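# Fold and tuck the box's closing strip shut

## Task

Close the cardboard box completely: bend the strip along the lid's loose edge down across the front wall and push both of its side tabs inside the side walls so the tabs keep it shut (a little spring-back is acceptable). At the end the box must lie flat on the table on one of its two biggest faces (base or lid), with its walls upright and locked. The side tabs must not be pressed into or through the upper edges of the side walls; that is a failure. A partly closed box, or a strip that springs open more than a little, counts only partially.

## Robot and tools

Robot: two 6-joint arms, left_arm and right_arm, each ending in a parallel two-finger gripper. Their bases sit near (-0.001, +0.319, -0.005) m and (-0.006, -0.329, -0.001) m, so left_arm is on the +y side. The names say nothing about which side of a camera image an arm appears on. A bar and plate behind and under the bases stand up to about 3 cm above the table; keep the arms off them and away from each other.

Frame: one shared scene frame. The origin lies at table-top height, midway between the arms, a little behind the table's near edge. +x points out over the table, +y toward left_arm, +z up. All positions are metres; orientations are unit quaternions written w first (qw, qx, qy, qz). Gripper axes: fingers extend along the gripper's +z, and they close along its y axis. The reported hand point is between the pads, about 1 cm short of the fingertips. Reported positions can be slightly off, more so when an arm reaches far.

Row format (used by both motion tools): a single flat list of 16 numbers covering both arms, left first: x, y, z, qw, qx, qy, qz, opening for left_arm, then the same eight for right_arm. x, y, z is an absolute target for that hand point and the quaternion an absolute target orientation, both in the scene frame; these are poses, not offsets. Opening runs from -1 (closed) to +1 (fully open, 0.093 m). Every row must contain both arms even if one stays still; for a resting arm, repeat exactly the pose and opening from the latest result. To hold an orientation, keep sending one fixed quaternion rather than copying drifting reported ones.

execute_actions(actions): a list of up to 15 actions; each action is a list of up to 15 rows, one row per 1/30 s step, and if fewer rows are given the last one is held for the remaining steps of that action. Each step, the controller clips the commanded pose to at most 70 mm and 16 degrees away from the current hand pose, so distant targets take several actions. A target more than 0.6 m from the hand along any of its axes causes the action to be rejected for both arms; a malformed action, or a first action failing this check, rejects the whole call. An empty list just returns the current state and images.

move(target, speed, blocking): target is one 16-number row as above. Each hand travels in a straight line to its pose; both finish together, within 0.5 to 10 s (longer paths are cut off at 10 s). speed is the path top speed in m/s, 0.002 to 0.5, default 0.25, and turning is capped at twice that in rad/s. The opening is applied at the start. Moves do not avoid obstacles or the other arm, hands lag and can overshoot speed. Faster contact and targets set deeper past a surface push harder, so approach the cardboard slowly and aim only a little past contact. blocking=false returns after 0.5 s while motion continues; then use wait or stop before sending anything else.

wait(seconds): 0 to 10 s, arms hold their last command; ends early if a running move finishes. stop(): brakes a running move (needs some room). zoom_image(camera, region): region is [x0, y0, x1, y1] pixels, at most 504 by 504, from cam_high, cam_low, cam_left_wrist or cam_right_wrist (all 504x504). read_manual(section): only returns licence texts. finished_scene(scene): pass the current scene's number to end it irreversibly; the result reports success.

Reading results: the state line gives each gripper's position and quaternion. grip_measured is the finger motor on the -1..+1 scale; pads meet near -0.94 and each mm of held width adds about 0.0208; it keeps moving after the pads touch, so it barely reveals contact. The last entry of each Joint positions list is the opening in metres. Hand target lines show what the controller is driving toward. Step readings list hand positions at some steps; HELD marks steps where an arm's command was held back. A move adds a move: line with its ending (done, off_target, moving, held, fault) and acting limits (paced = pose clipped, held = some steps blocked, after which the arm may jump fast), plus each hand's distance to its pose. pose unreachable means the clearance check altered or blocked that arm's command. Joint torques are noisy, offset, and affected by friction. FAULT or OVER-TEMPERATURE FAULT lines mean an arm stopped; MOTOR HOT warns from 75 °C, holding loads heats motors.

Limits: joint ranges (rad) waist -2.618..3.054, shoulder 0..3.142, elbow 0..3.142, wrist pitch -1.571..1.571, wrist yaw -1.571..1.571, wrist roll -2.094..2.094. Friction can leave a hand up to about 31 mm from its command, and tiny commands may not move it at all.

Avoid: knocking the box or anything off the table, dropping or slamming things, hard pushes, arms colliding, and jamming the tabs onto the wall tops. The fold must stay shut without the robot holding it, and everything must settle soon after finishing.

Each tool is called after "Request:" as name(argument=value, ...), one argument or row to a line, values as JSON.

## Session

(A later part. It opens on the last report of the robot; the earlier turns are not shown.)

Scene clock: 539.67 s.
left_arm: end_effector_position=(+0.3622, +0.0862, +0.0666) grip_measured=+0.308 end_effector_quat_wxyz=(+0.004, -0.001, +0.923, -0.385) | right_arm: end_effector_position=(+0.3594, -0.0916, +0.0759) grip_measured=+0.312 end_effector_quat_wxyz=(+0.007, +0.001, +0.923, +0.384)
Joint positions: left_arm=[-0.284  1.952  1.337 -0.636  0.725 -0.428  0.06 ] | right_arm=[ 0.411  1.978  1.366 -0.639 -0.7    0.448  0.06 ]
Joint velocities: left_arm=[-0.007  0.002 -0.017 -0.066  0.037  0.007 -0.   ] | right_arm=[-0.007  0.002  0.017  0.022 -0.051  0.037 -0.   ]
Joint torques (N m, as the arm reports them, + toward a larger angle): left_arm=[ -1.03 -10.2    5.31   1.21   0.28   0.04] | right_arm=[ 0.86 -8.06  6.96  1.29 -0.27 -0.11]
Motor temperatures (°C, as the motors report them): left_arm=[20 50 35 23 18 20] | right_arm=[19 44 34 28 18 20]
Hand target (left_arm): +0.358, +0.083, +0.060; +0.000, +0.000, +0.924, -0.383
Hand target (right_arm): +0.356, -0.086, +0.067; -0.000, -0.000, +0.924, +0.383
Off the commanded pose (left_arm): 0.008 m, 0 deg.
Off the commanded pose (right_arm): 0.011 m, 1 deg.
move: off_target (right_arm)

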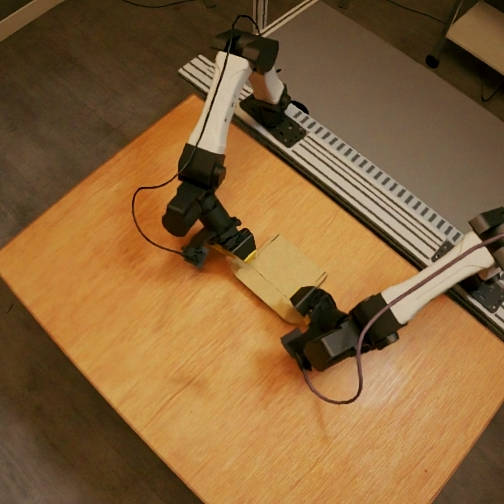

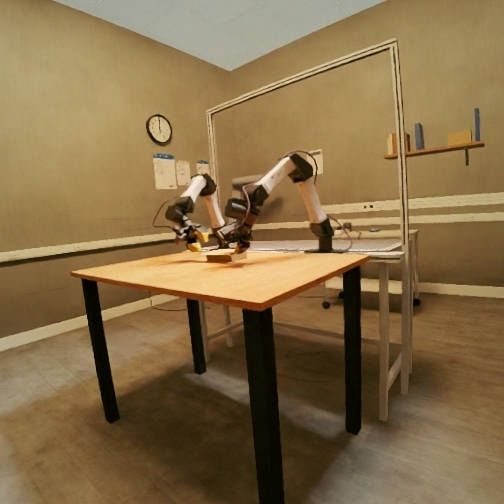

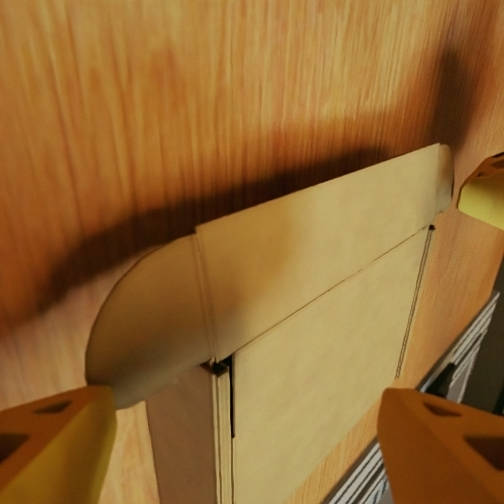

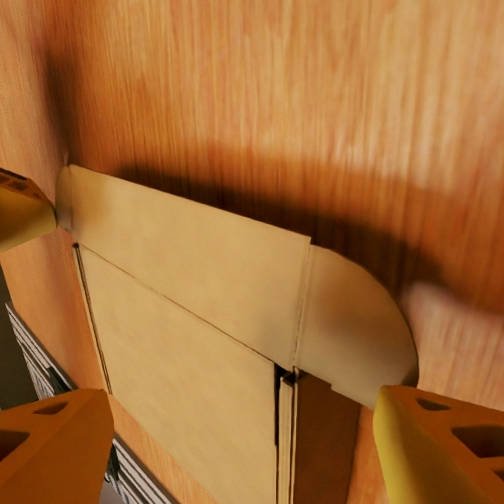

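Request:
move(
  target=[0.360, 0.075, 0.058, 0, 0, 0.924, -0.383, 0.31, 0.358, -0.078, 0.064, 0, 0, 0.924, 0.383, 0.31],
  speed=0.03,
)

Request:
move(
  target=[0.360, 0.075, 0.042, 0, 0, 0.924, -0.383, 0.31, 0.358, -0.078, 0.046, 0, 0, 0.924, 0.383, 0.31],
  speed=0.03,
)

Scene clock: 547.23 s.
left_arm: end_effector_position=(+0.3605, +0.0787, +0.0615) grip_measured=+0.308 end_effector_quat_wxyz=(-0.002, -0.002, +0.923, -0.384) | right_arm: end_effector_position=(+0.3574, -0.0839, +0.0675) grip_measured=+0.312 end_effector_quat_wxyz=(-0.002, +0.003, +0.924, +0.382)
Joint positions: left_arm=[-0.304  1.967  1.337 -0.618  0.722 -0.45   0.06 ] | right_arm=[ 0.43   2.002  1.366 -0.62  -0.697  0.469  0.06 ]
Joint velocities: left_arm=[-0.017 -0.002  0.002 -0.051 -0.051 -0.022 -0.001] | right_arm=[ 0.012 -0.022  0.002 -0.051 -0.081  0.022  0.   ]
Joint torques (N m, as the arm reports them, + toward a larger angle): left_arm=[ -0.89 -10.21   6.31   1.24   0.26   0.01] | right_arm=[ 0.82 -8.53  8.13  1.34 -0.25 -0.12]
Motor temperatures (°C, as the motors report them): left_arm=[20 49 34 24 18 20] | right_arm=[19 42 33 28 18 20]
Hand target (left_arm): +0.360, +0.075, +0.058; -0.000, -0.000, +0.924, -0.383
Hand target (right_arm): +0.358, -0.078, +0.064; -0.000, -0.000, +0.924, +0.383
Off the commanded pose (left_arm): 0.005 m, 0 deg.
Off the commanded pose (right_arm): 0.007 m, 0 deg.
move: done

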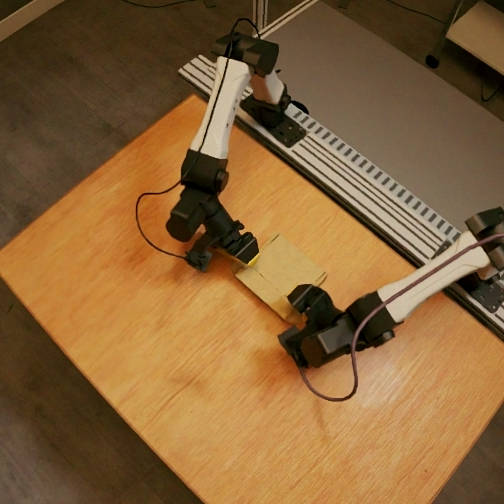

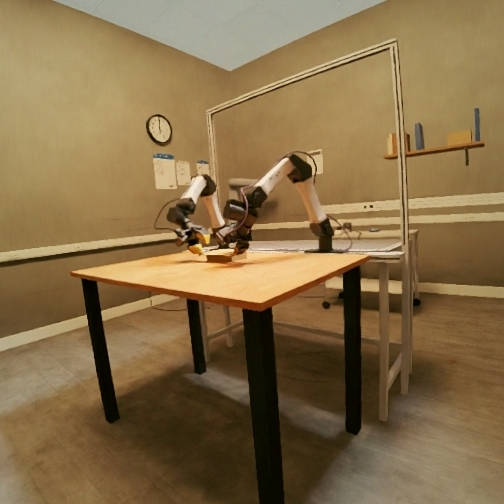

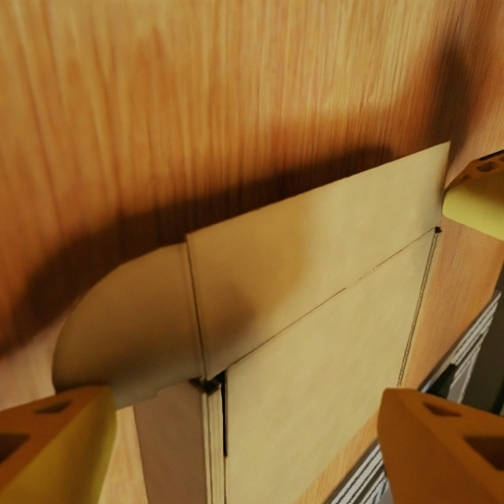

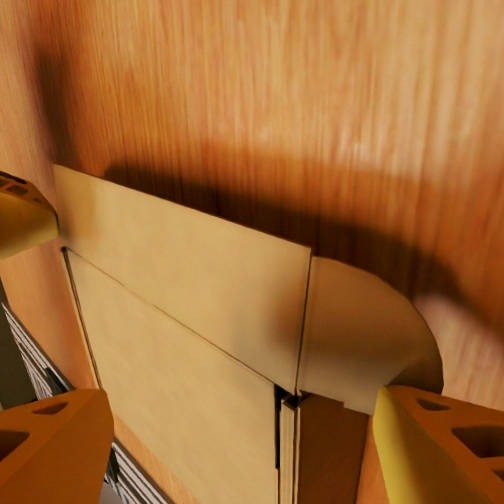

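Scene clock: 548.27 s.
left_arm: end_effector_position=(+0.3648, +0.0772, +0.0526) grip_measured=+0.308 end_effector_quat_wxyz=(+0.007, +0.002, +0.922, -0.386) | right_arm: end_effector_position=(+0.3606, -0.0824, +0.0529) grip_measured=+0.312 end_effector_quat_wxyz=(+0.002, +0.001, +0.924, +0.383)
Joint positions: left_arm=[-0.304  1.985  1.32  -0.563  0.721 -0.45   0.06 ] | right_arm=[ 0.43   2.03   1.343 -0.56  -0.696  0.469  0.06 ]
Joint velocities: left_arm=[-0.007  0.007 -0.007  0.022 -0.022  0.066 -0.001] | right_arm=[-0.007  0.012 -0.022 -0.022 -0.007 -0.051  0.   ]
Joint torques (N m, as the arm reports them, + toward a larger angle): left_arm=[-0.87 -9.7   4.97  1.26  0.28  0.04] | right_arm=[ 0.6  -8.74  6.71  1.33 -0.29 -0.11]
Motor temperatures (°C, as the motors report them): left_arm=[20 49 34 24 18 20] | right_arm=[19 42 33 28 18 20]
Hand target (left_arm): +0.360, +0.075, +0.042; -0.000, +0.000, +0.924, -0.383
Hand target (right_arm): +0.358, -0.078, +0.046; +0.000, -0.000, +0.924, +0.383
Off the commanded pose (left_arm): 0.012 m, 1 deg.
Off the commanded pose (right_arm): 0.009 m, 0 deg.
move: off_target (left_arm)

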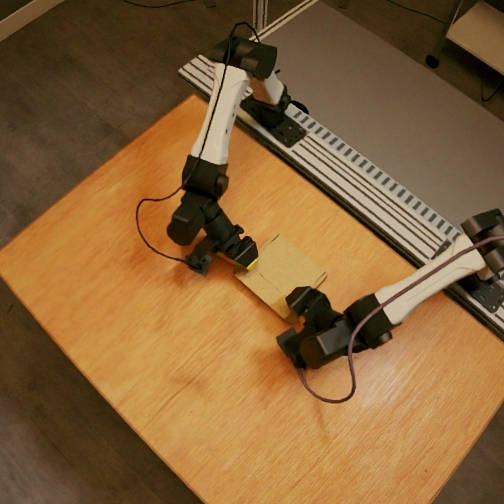

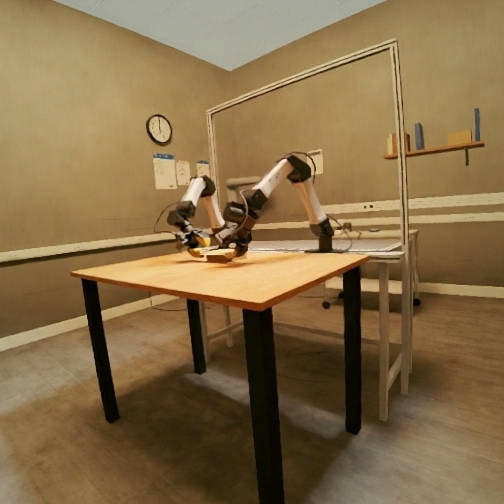

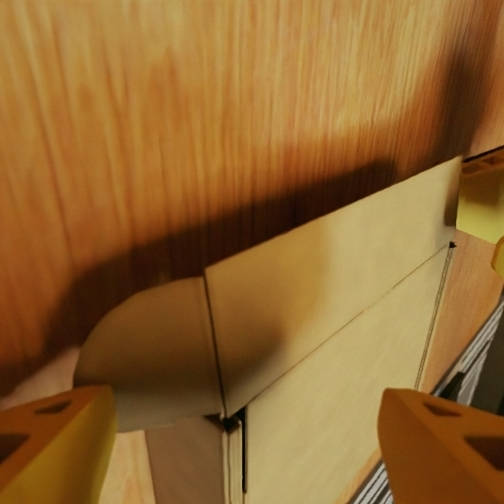

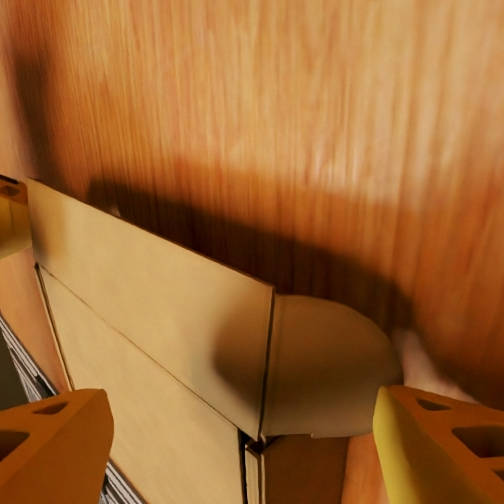

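Request:
move(
  target=[0.362, 0.063, 0.040, 0, 0, 0.924, -0.383, 0.31, 0.360, -0.065, 0.046, 0, 0, 0.924, 0.383, 0.31],
  speed=0.02,
)

Request:
zoom_image(
  camera="cam_low",
  region=[175, 225, 265, 275],
)

Scene clock: 554.97 s.
left_arm: end_effector_position=(+0.3621, +0.0673, +0.0428) grip_measured=+0.308 end_effector_quat_wxyz=(-0.002, -0.002, +0.924, -0.383) | right_arm: end_effector_position=(+0.3573, -0.0726, +0.0468) grip_measured=+0.312 end_effector_quat_wxyz=(-0.005, +0.005, +0.925, +0.380)
Joint positions: left_arm=[-0.33   2.012  1.32  -0.536  0.712 -0.483  0.06 ] | right_arm=[ 0.456  2.047  1.343 -0.539 -0.686  0.502  0.06 ]
Joint velocities: left_arm=[-0.007 -0.017 -0.017  0.007 -0.037 -0.066 -0.   ] | right_arm=[ 0.007 -0.032 -0.012  0.007  0.007  0.007  0.   ]
Joint torques (N m, as the arm reports them, + toward a larger angle): left_arm=[ -0.91 -10.47   6.56   1.25   0.29   0.03] | right_arm=[ 0.8  -8.77  9.04  1.33 -0.26 -0.06]
Motor temperatures (°C, as the motors report them): left_arm=[20 48 33 24 18 20] | right_arm=[19 41 33 28 18 20]
Hand target (left_arm): +0.362, +0.063, +0.040; +0.000, +0.000, +0.924, -0.383
Hand target (right_arm): +0.360, -0.065, +0.046; -0.000, -0.000, +0.924, +0.383
Off the commanded pose (left_arm): 0.005 m, 0 deg.
Off the commanded pose (right_arm): 0.008 m, 1 deg.
move: done

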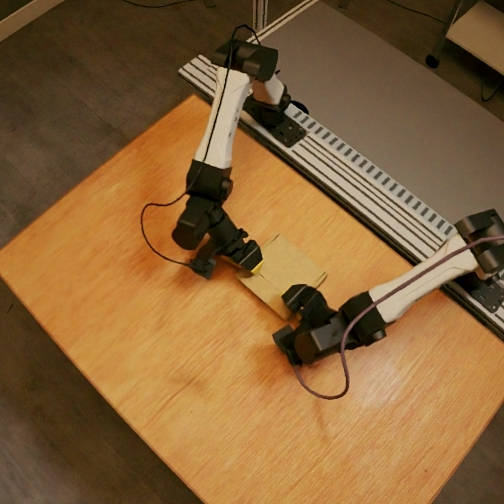

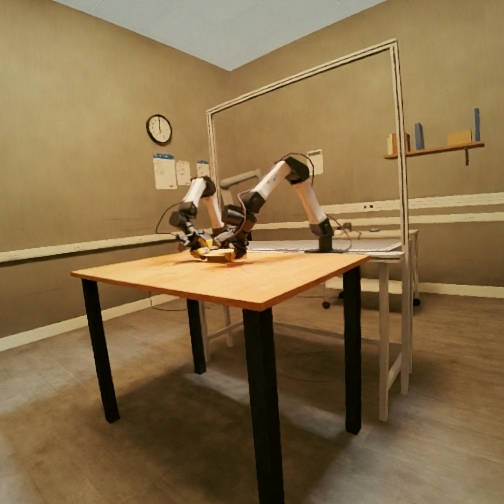

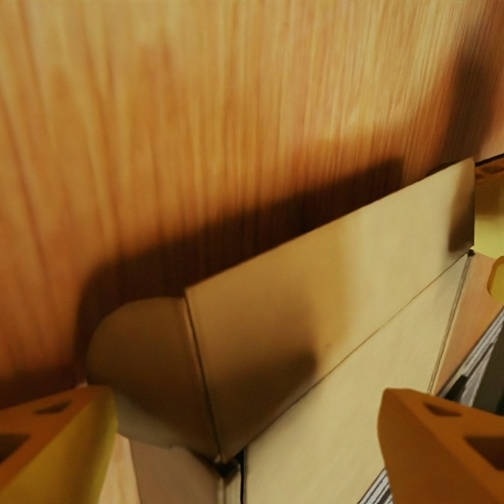

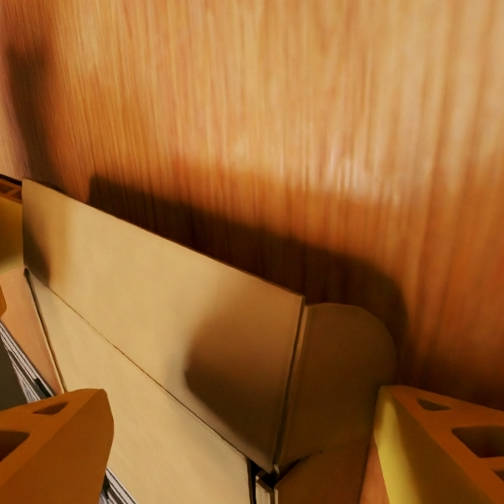

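Region (175, 225, 265, 275) of cam_low's 504x504 image, scaled by 5.600, with more detail than that image has.

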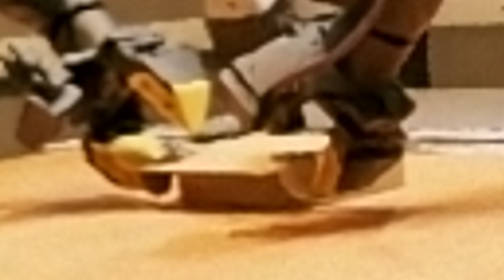

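Request:
move(
  target=[0.383, 0.063, 0.050, 0, 0, 0.924, -0.383, 0.31, 0.380, -0.065, 0.056, 0, 0, 0.924, 0.383, 0.31],
  speed=0.02,
)

Request:
zoom_image(
  camera="cam_low",
  region=[175, 225, 265, 275],
)

Scene clock: 561.97 s.
left_arm: end_effector_position=(+0.3760, +0.0644, +0.0431) grip_measured=+0.308 end_effector_quat_wxyz=(-0.008, -0.005, +0.925, -0.380) | right_arm: end_effector_position=(+0.3762, -0.0656, +0.0549) grip_measured=+0.312 end_effector_quat_wxyz=(-0.002, +0.004, +0.925, +0.381)
Joint positions: left_arm=[-0.325  2.066  1.41  -0.589  0.711 -0.479  0.06 ] | right_arm=[ 0.456  2.099  1.458 -0.594 -0.685  0.504  0.06 ]
Joint velocities: left_arm=[-0.007 -0.002 -0.007 -0.037 -0.022 -0.007 -0.   ] | right_arm=[ 0.012 -0.022 -0.007  0.022 -0.007 -0.066  0.001]
Joint torques (N m, as the arm reports them, + toward a larger angle): left_arm=[  0.1  -11.16   9.68   0.92   0.33   0.15] | right_arm=[-0.57 -9.3  10.38  1.11 -0.31 -0.27]
Motor temperatures (°C, as the motors report them): left_arm=[20 48 33 25 18 20] | right_arm=[19 41 33 28 18 20]
Hand target (left_arm): +0.383, +0.063, +0.050; +0.000, -0.000, +0.924, -0.383
Hand target (right_arm): +0.380, -0.065, +0.056; +0.000, +0.000, +0.924, +0.383
Off the commanded pose (left_arm): 0.010 m, 1 deg.
Off the commanded pose (right_arm): 0.004 m, 1 deg.
move: done

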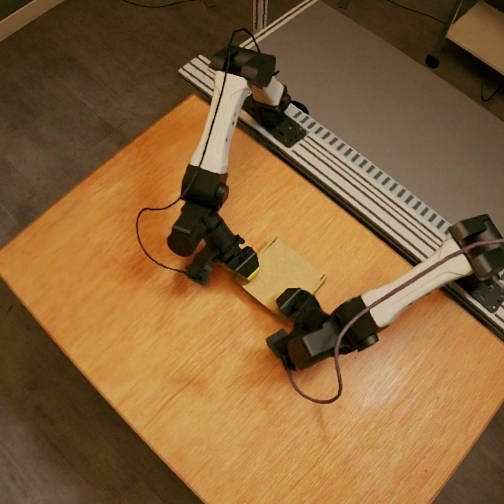

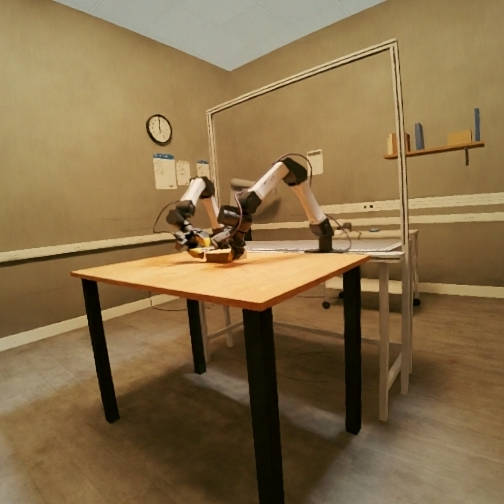

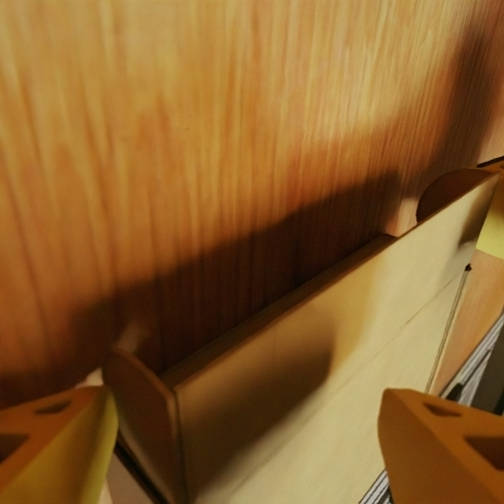

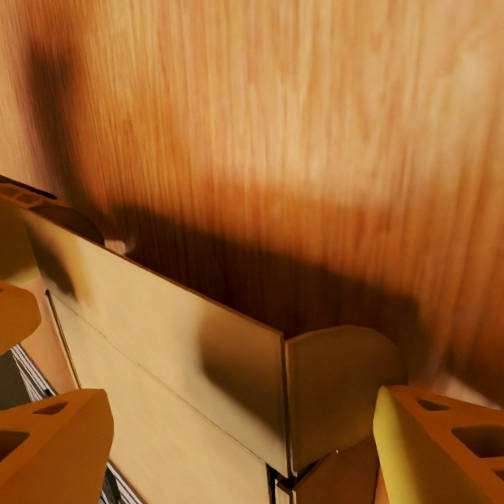

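Region (175, 225, 265, 275) of cam_low's 504x504 image, scaled by 5.600, with more detail than that image has.

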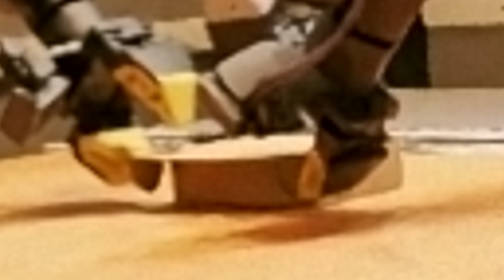

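Request:
execute_actions(
  actions=[],
)

Scene clock: 581.67 s.
left_arm: end_effector_position=(+0.3755, +0.0646, +0.0426) grip_measured=+0.308 end_effector_quat_wxyz=(-0.009, -0.006, +0.925, -0.379) | right_arm: end_effector_position=(+0.3759, -0.0657, +0.0548) grip_measured=+0.312 end_effector_quat_wxyz=(-0.002, +0.004, +0.925, +0.380)
Joint positions: left_arm=[-0.325  2.067  1.41  -0.592  0.711 -0.478  0.06 ] | right_arm=[ 0.456  2.099  1.458 -0.596 -0.685  0.504  0.06 ]
Joint velocities: left_arm=[-0.002 -0.007  0.002 -0.007  0.007  0.051  0.   ] | right_arm=[ 0.007  0.002 -0.002  0.037 -0.007 -0.007  0.   ]
Joint torques (N m, as the arm reports them, + toward a larger angle): left_arm=[  0.11 -11.11   9.66   0.9    0.35   0.16] | right_arm=[-0.55 -9.31 10.36  1.06 -0.32 -0.27]
Motor temperatures (°C, as the motors report them): left_arm=[20 48 35 24 18 20] | right_arm=[19 41 34 28 18 20]
Hand target (left_arm): +0.383, +0.063, +0.050; +0.000, -0.000, +0.924, -0.383
Hand target (right_arm): +0.380, -0.065, +0.056; +0.000, +0.000, +0.924, +0.383
Off the commanded pose (left_arm): 0.011 m, 1 deg.
Off the commanded pose (right_arm): 0.004 m, 1 deg.

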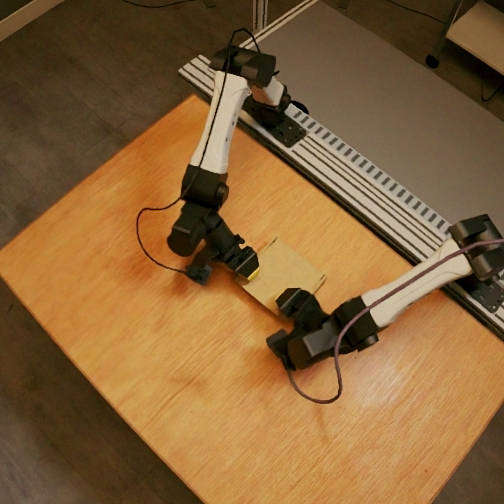

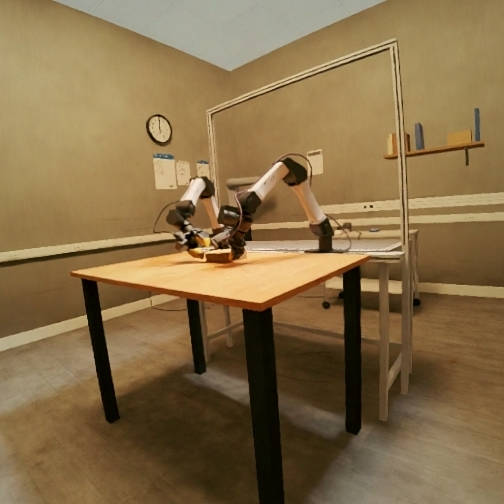

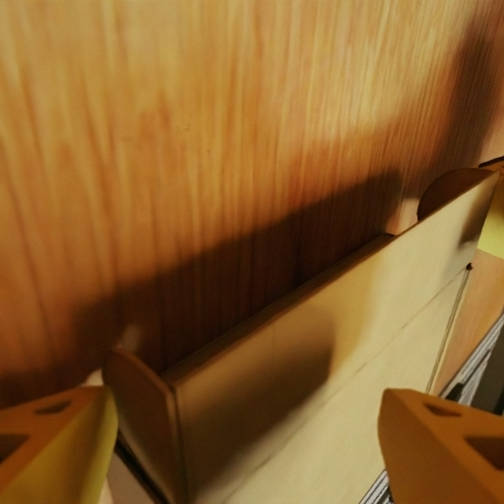

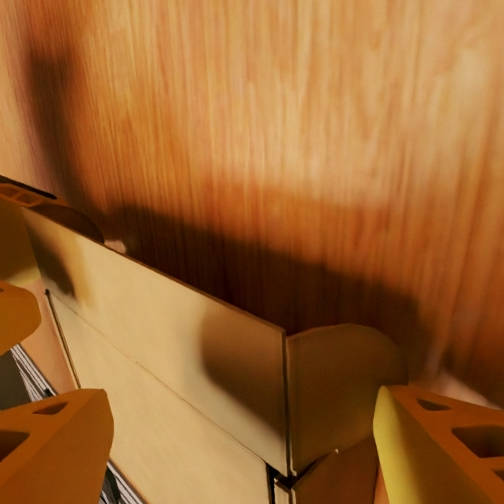

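Request:
move(
  target=[0.383,0.063,0.050,0,0,0.924,-0.383,0.31,0.380,-0.056,0.054,0,0,0.924,0.383,0.31],
  speed=0.02,
)

Request:
zoom_image(
  camera="cam_low",
  region=[165,220,265,275],
)

Scene clock: 593.40 s.
left_arm: end_effector_position=(+0.3756, +0.0646, +0.0425) grip_measured=+0.308 end_effector_quat_wxyz=(-0.009, -0.006, +0.925, -0.379) | right_arm: end_effector_position=(+0.3772, -0.0654, +0.0515) grip_measured=+0.312 end_effector_quat_wxyz=(-0.004, +0.007, +0.925, +0.379)
Joint positions: left_arm=[-0.325  2.067  1.41  -0.592  0.71  -0.478  0.06 ] | right_arm=[ 0.456  2.111  1.465 -0.596 -0.683  0.507  0.06 ]
Joint velocities: left_arm=[-0.002 -0.022 -0.012 -0.007 -0.007 -0.066 -0.001] | right_arm=[ 0.007 -0.012  0.017  0.066 -0.051 -0.007 -0.001]
Joint torques (N m, as the arm reports them, + toward a larger angle): left_arm=[  0.1  -11.16   9.54   0.91   0.34   0.18] | right_arm=[ 1.02 -9.42 10.37  1.25 -0.29 -0.1 ]
Motor temperatures (°C, as the motors report them): left_arm=[20 48 35 24 18 20] | right_arm=[19 41 35 27 18 20]
Hand target (left_arm): +0.383, +0.063, +0.050; +0.000, -0.000, +0.924, -0.383
Hand target (right_arm): +0.380, -0.056, +0.054; -0.000, +0.000, +0.924, +0.383
Off the commanded pose (left_arm): 0.011 m, 1 deg.
Off the commanded pose (right_arm): 0.010 m, 1 deg.
move: off_target (left_arm)

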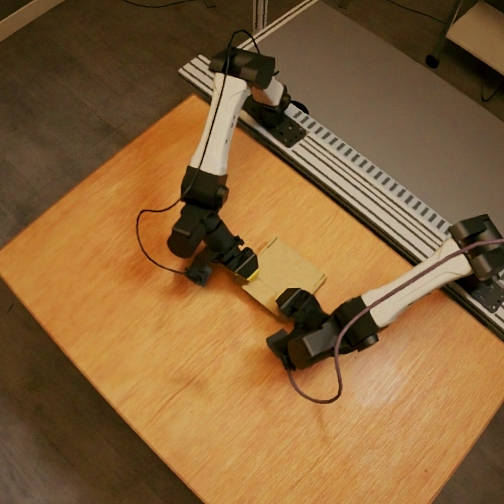

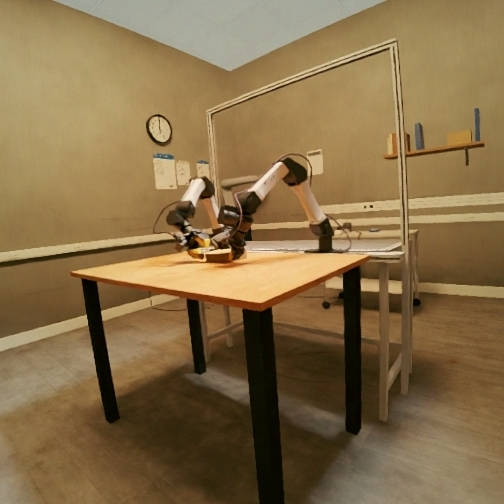

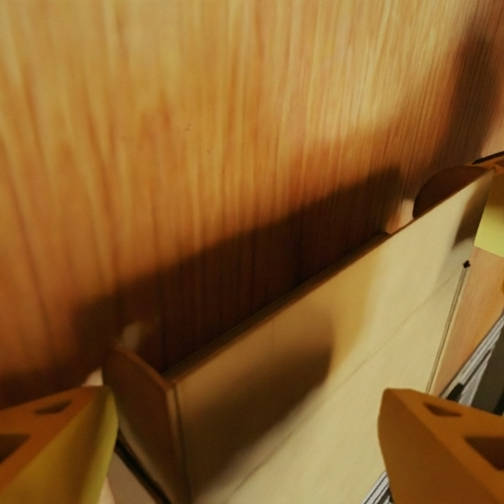

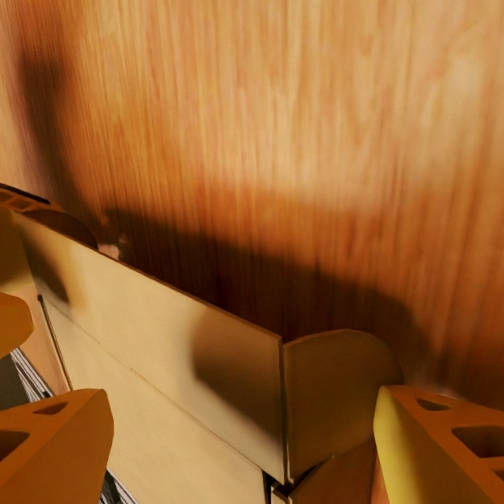

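Region (165, 220, 265, 275) of cam_low's 504x504 image, scaled by 5.040, with more detail than that image has; it fills the top 277 rows of this view, and the rest is white.

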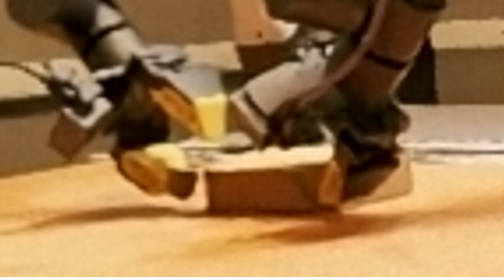

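Request:
move(
  target=[0.383,0.063,0.050,0,0,0.924,-0.383,0.31,0.382,-0.046,0.054,0,0,0.924,0.383,0.31],
  speed=0.02,
)

Scene clock: 601.63 s.
left_arm: end_effector_position=(+0.3756, +0.0648, +0.0424) grip_measured=+0.308 end_effector_quat_wxyz=(-0.009, -0.006, +0.926, -0.378) | right_arm: end_effector_position=(+0.3777, -0.0558, +0.0509) grip_measured=+0.312 end_effector_quat_wxyz=(-0.007, +0.007, +0.926, +0.377)
Joint positions: left_arm=[-0.325  2.067  1.41  -0.592  0.709 -0.478  0.06 ] | right_arm=[ 0.477  2.128  1.49  -0.596 -0.675  0.529  0.06 ]
Joint velocities: left_arm=[-0.007 -0.002 -0.012 -0.007 -0.022  0.007  0.   ] | right_arm=[-0.007 -0.002  0.002 -0.095  0.007 -0.051  0.   ]
Joint torques (N m, as the arm reports them, + toward a larger angle): left_arm=[  0.16 -11.21   9.58   0.92   0.35   0.15] | right_arm=[ 0.9  -9.52 10.41  1.34 -0.29 -0.08]
Motor temperatures (°C, as the motors report them): left_arm=[20 48 36 24 18 20] | right_arm=[19 41 35 27 18 20]
Hand target (left_arm): +0.383, +0.063, +0.050; +0.000, -0.000, +0.924, -0.383
Hand target (right_arm): +0.382, -0.046, +0.054; -0.000, -0.000, +0.924, +0.383
Off the commanded pose (left_arm): 0.011 m, 1 deg.
Off the commanded pose (right_arm): 0.011 m, 1 deg.
move: off_target (left_arm, right_arm)

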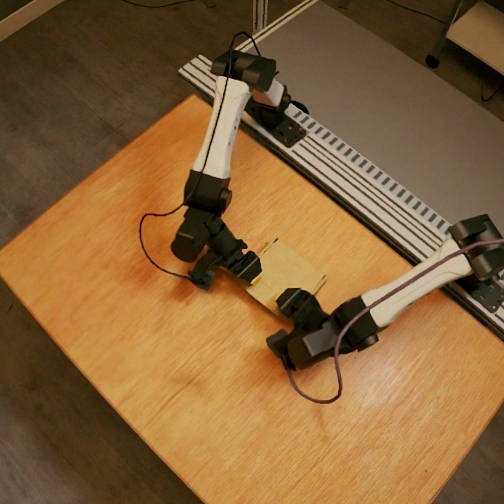

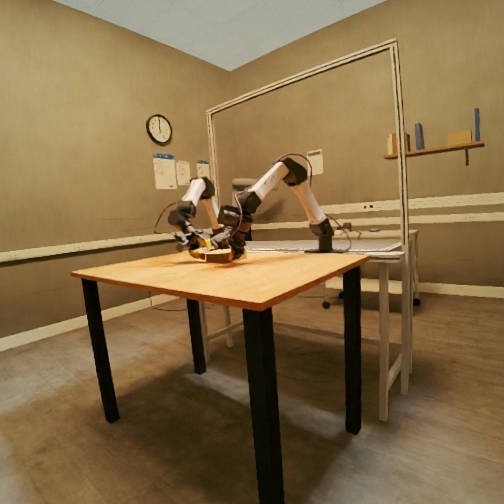

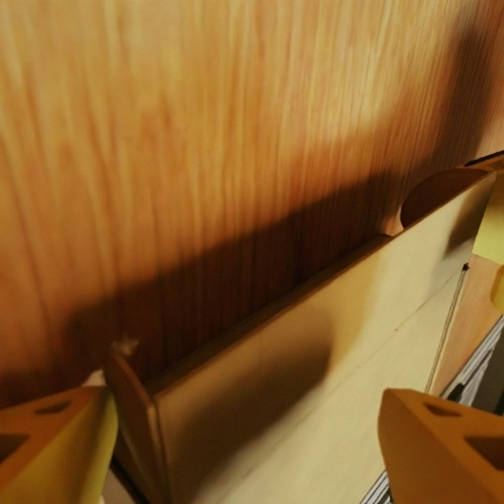

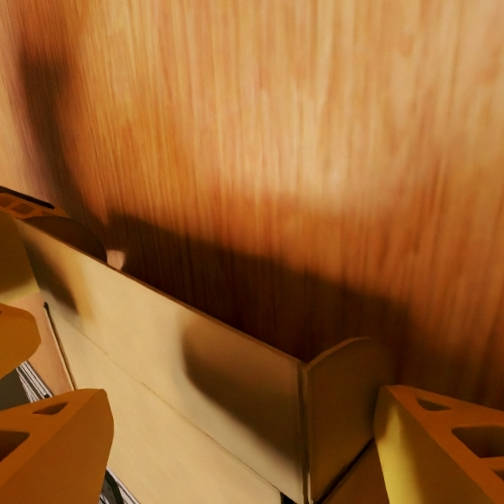

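Request:
zoom_image(
  camera="cam_low",
  region=[175,230,255,270],
)

Request:
zoom_image(
  camera="cam_high",
  region=[200,220,350,340],
)

Region (175, 230, 255, 270) of cam_low's 504x504 image, scaled by 6.300, with more detail than that image has.

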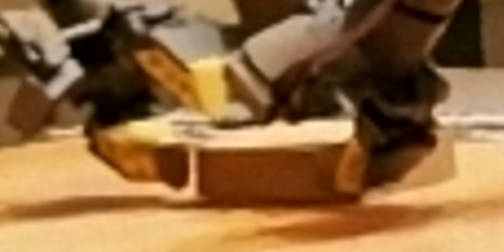

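Region (200, 220, 350, 340) of cam_high's 504x504 image, scaled by 3.360, with more detail than that image has; it fills the top 403 rows of this view, and the rest is white.

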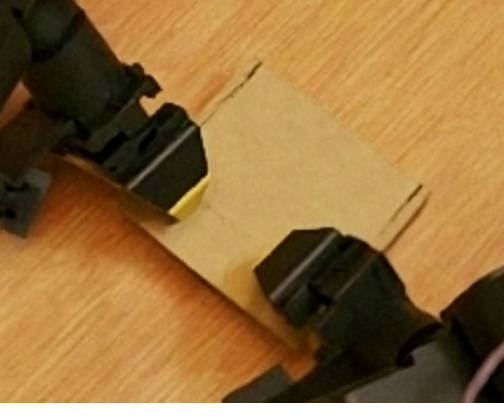

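Request:
move(
  target=[0.383,0.063,0.050,0,0,0.924,-0.383,0.31,0.382,-0.048,0.044,0,0,0.924,0.383,0.31],
  speed=0.02,
)

Scene clock: 658.50 s.
left_arm: end_effector_position=(+0.3756, +0.0648, +0.0423) grip_measured=+0.308 end_effector_quat_wxyz=(-0.009, -0.006, +0.926, -0.378) | right_arm: end_effector_position=(+0.3807, -0.0546, +0.0456) grip_measured=+0.312 end_effector_quat_wxyz=(-0.005, +0.006, +0.926, +0.377)
Joint positions: left_arm=[-0.325  2.067  1.41  -0.592  0.709 -0.478  0.06 ] | right_arm=[ 0.477  2.144  1.49  -0.575 -0.673  0.53   0.06 ]
Joint velocities: left_arm=[-0.017 -0.002 -0.002 -0.051 -0.051 -0.007  0.   ] | right_arm=[-0.022 -0.017 -0.017  0.066 -0.007  0.037 -0.   ]
Joint torques (N m, as the arm reports them, + toward a larger angle): left_arm=[  0.1  -11.19   9.56   0.92   0.36   0.16] | right_arm=[ 0.52 -9.62  8.18  1.41 -0.31 -0.15]
Motor temperatures (°C, as the motors report them): left_arm=[20 50 38 24 18 20] | right_arm=[20 43 36 27 18 20]
Hand target (left_arm): +0.383, +0.063, +0.050; +0.000, -0.000, +0.924, -0.383
Hand target (right_arm): +0.382, -0.048, +0.044; +0.000, -0.000, +0.924, +0.383
Off the commanded pose (left_arm): 0.011 m, 1 deg.
Off the commanded pose (right_arm): 0.007 m, 1 deg.
move: off_target (left_arm)

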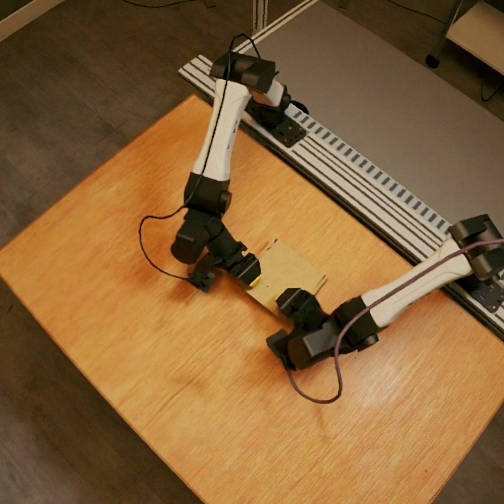

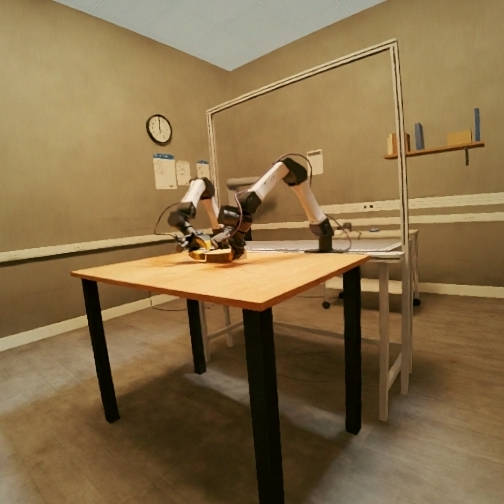

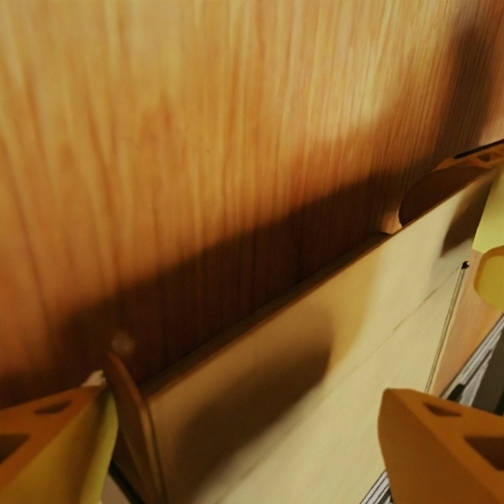

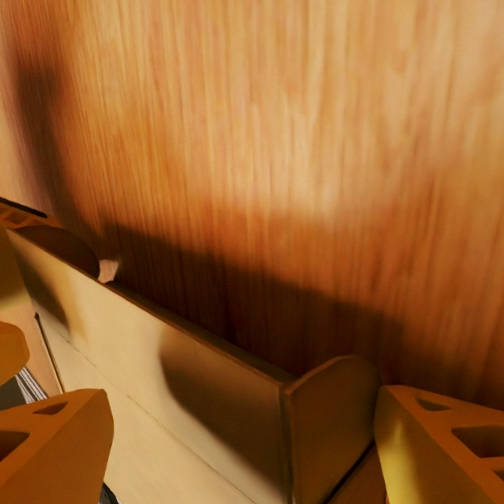

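Request:
move(
  target=[0.383,0.063,0.050,0,0,0.924,-0.383,0.31,0.394,-0.050,0.046,0,0,0.924,0.383,0.31],
  speed=0.02,
)

Scene clock: 672.60 s.
left_arm: end_effector_position=(+0.3757, +0.0649, +0.0422) grip_measured=+0.308 end_effector_quat_wxyz=(-0.009, -0.006, +0.926, -0.378) | right_arm: end_effector_position=(+0.3898, -0.0507, +0.0442) grip_measured=+0.312 end_effector_quat_wxyz=(-0.002, +0.006, +0.926, +0.378)
Joint positions: left_arm=[-0.325  2.067  1.41  -0.592  0.708 -0.478  0.06 ] | right_arm=[ 0.477  2.177  1.538 -0.583 -0.673  0.53   0.06 ]
Joint velocities: left_arm=[ 0.007  0.022  0.002  0.007 -0.022 -0.081 -0.001] | right_arm=[ 0.007 -0.022 -0.007 -0.022 -0.022  0.022 -0.   ]
Joint torques (N m, as the arm reports them, + toward a larger angle): left_arm=[  0.01 -11.14   9.59   0.93   0.37   0.15] | right_arm=[-0.65 -9.92 10.3   1.1  -0.35 -0.29]
Motor temperatures (°C, as the motors report them): left_arm=[20 50 38 24 18 20] | right_arm=[20 44 35 27 18 20]
Hand target (left_arm): +0.383, +0.063, +0.050; +0.000, -0.000, +0.924, -0.383
Hand target (right_arm): +0.394, -0.050, +0.046; +0.000, +0.000, +0.924, +0.383
Off the commanded pose (left_arm): 0.011 m, 1 deg.
Off the commanded pose (right_arm): 0.005 m, 1 deg.
move: off_target (left_arm)

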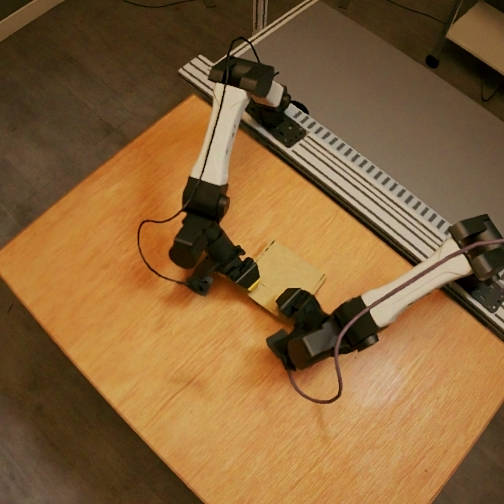

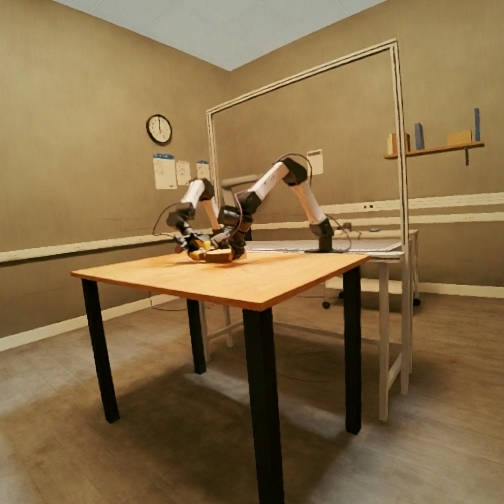

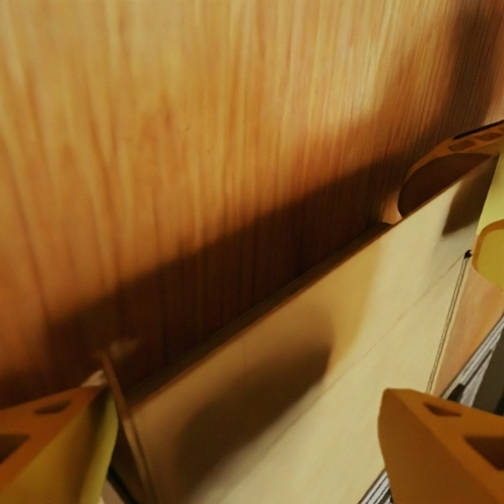

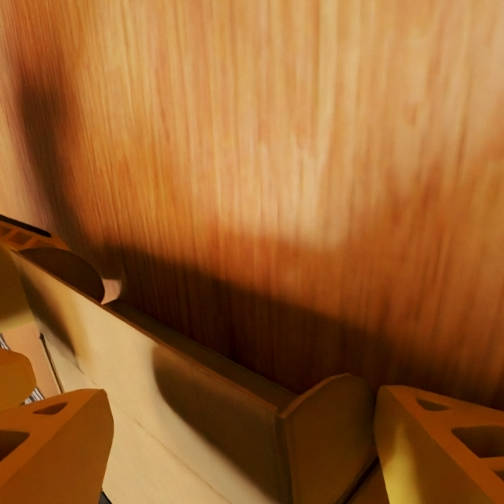

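Request:
move(
  target=[0.383,0.095,0.050,0,0,0.924,-0.383,0.31,0.394,-0.085,0.050,0,0,0.924,0.383,0.31],
  speed=0.04,
)

Request:
zoom_image(
  camera="cam_low",
  region=[165,225,265,275],
)

Scene clock: 681.53 s.
left_arm: end_effector_position=(+0.3828, +0.0945, +0.0404) grip_measured=+0.308 end_effector_quat_wxyz=(-0.004, -0.005, +0.926, -0.377) | right_arm: end_effector_position=(+0.3980, -0.0835, +0.0418) grip_measured=+0.312 end_effector_quat_wxyz=(-0.002, +0.008, +0.926, +0.378)
Joint positions: left_arm=[-0.251  2.067  1.41  -0.644  0.724 -0.385  0.06 ] | right_arm=[ 0.399  2.177  1.538 -0.642 -0.697  0.439  0.06 ]
Joint velocities: left_arm=[-0.012 -0.012 -0.027 -0.066 -0.066  0.022 -0.   ] | right_arm=[-0.002 -0.012 -0.017  0.007 -0.081  0.007  0.   ]
Joint torques (N m, as the arm reports them, + toward a larger angle): left_arm=[  0.25 -12.97   7.22   0.78   0.41   0.18] | right_arm=[ -0.56 -12.56   6.95   0.99  -0.37  -0.27]
Motor temperatures (°C, as the motors report them): left_arm=[20 50 38 24 18 20] | right_arm=[20 45 35 26 18 20]
Hand target (left_arm): +0.383, +0.095, +0.050; -0.000, +0.000, +0.924, -0.383
Hand target (right_arm): +0.394, -0.085, +0.050; -0.000, +0.000, +0.924, +0.383
Off the commanded pose (left_arm): 0.010 m, 1 deg.
Off the commanded pose (right_arm): 0.009 m, 1 deg.
move: done

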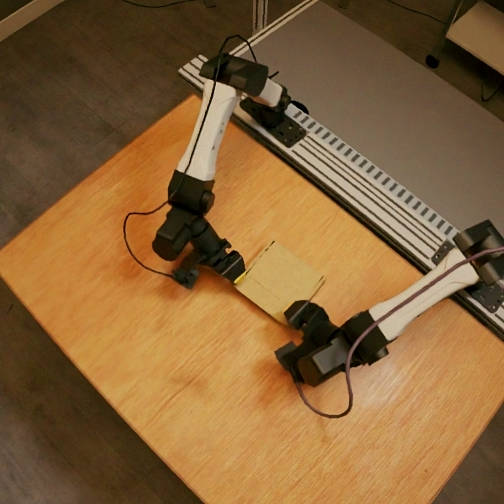

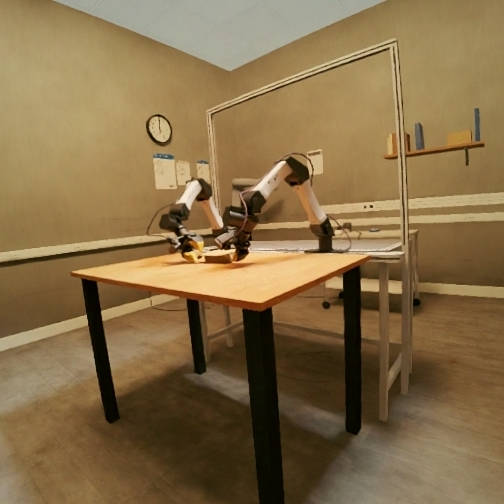

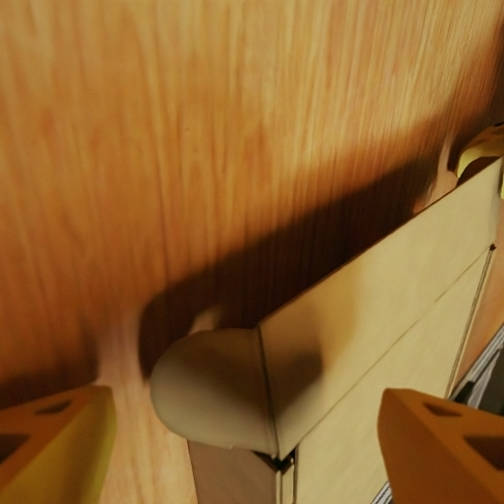

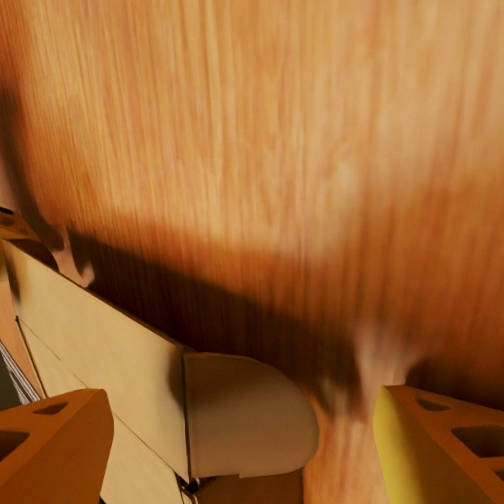

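Region (165, 225, 265, 275) of cam_low's 504x504 image, scaled by 5.040, with more detail than that image has.

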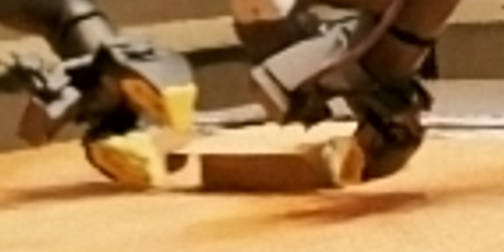

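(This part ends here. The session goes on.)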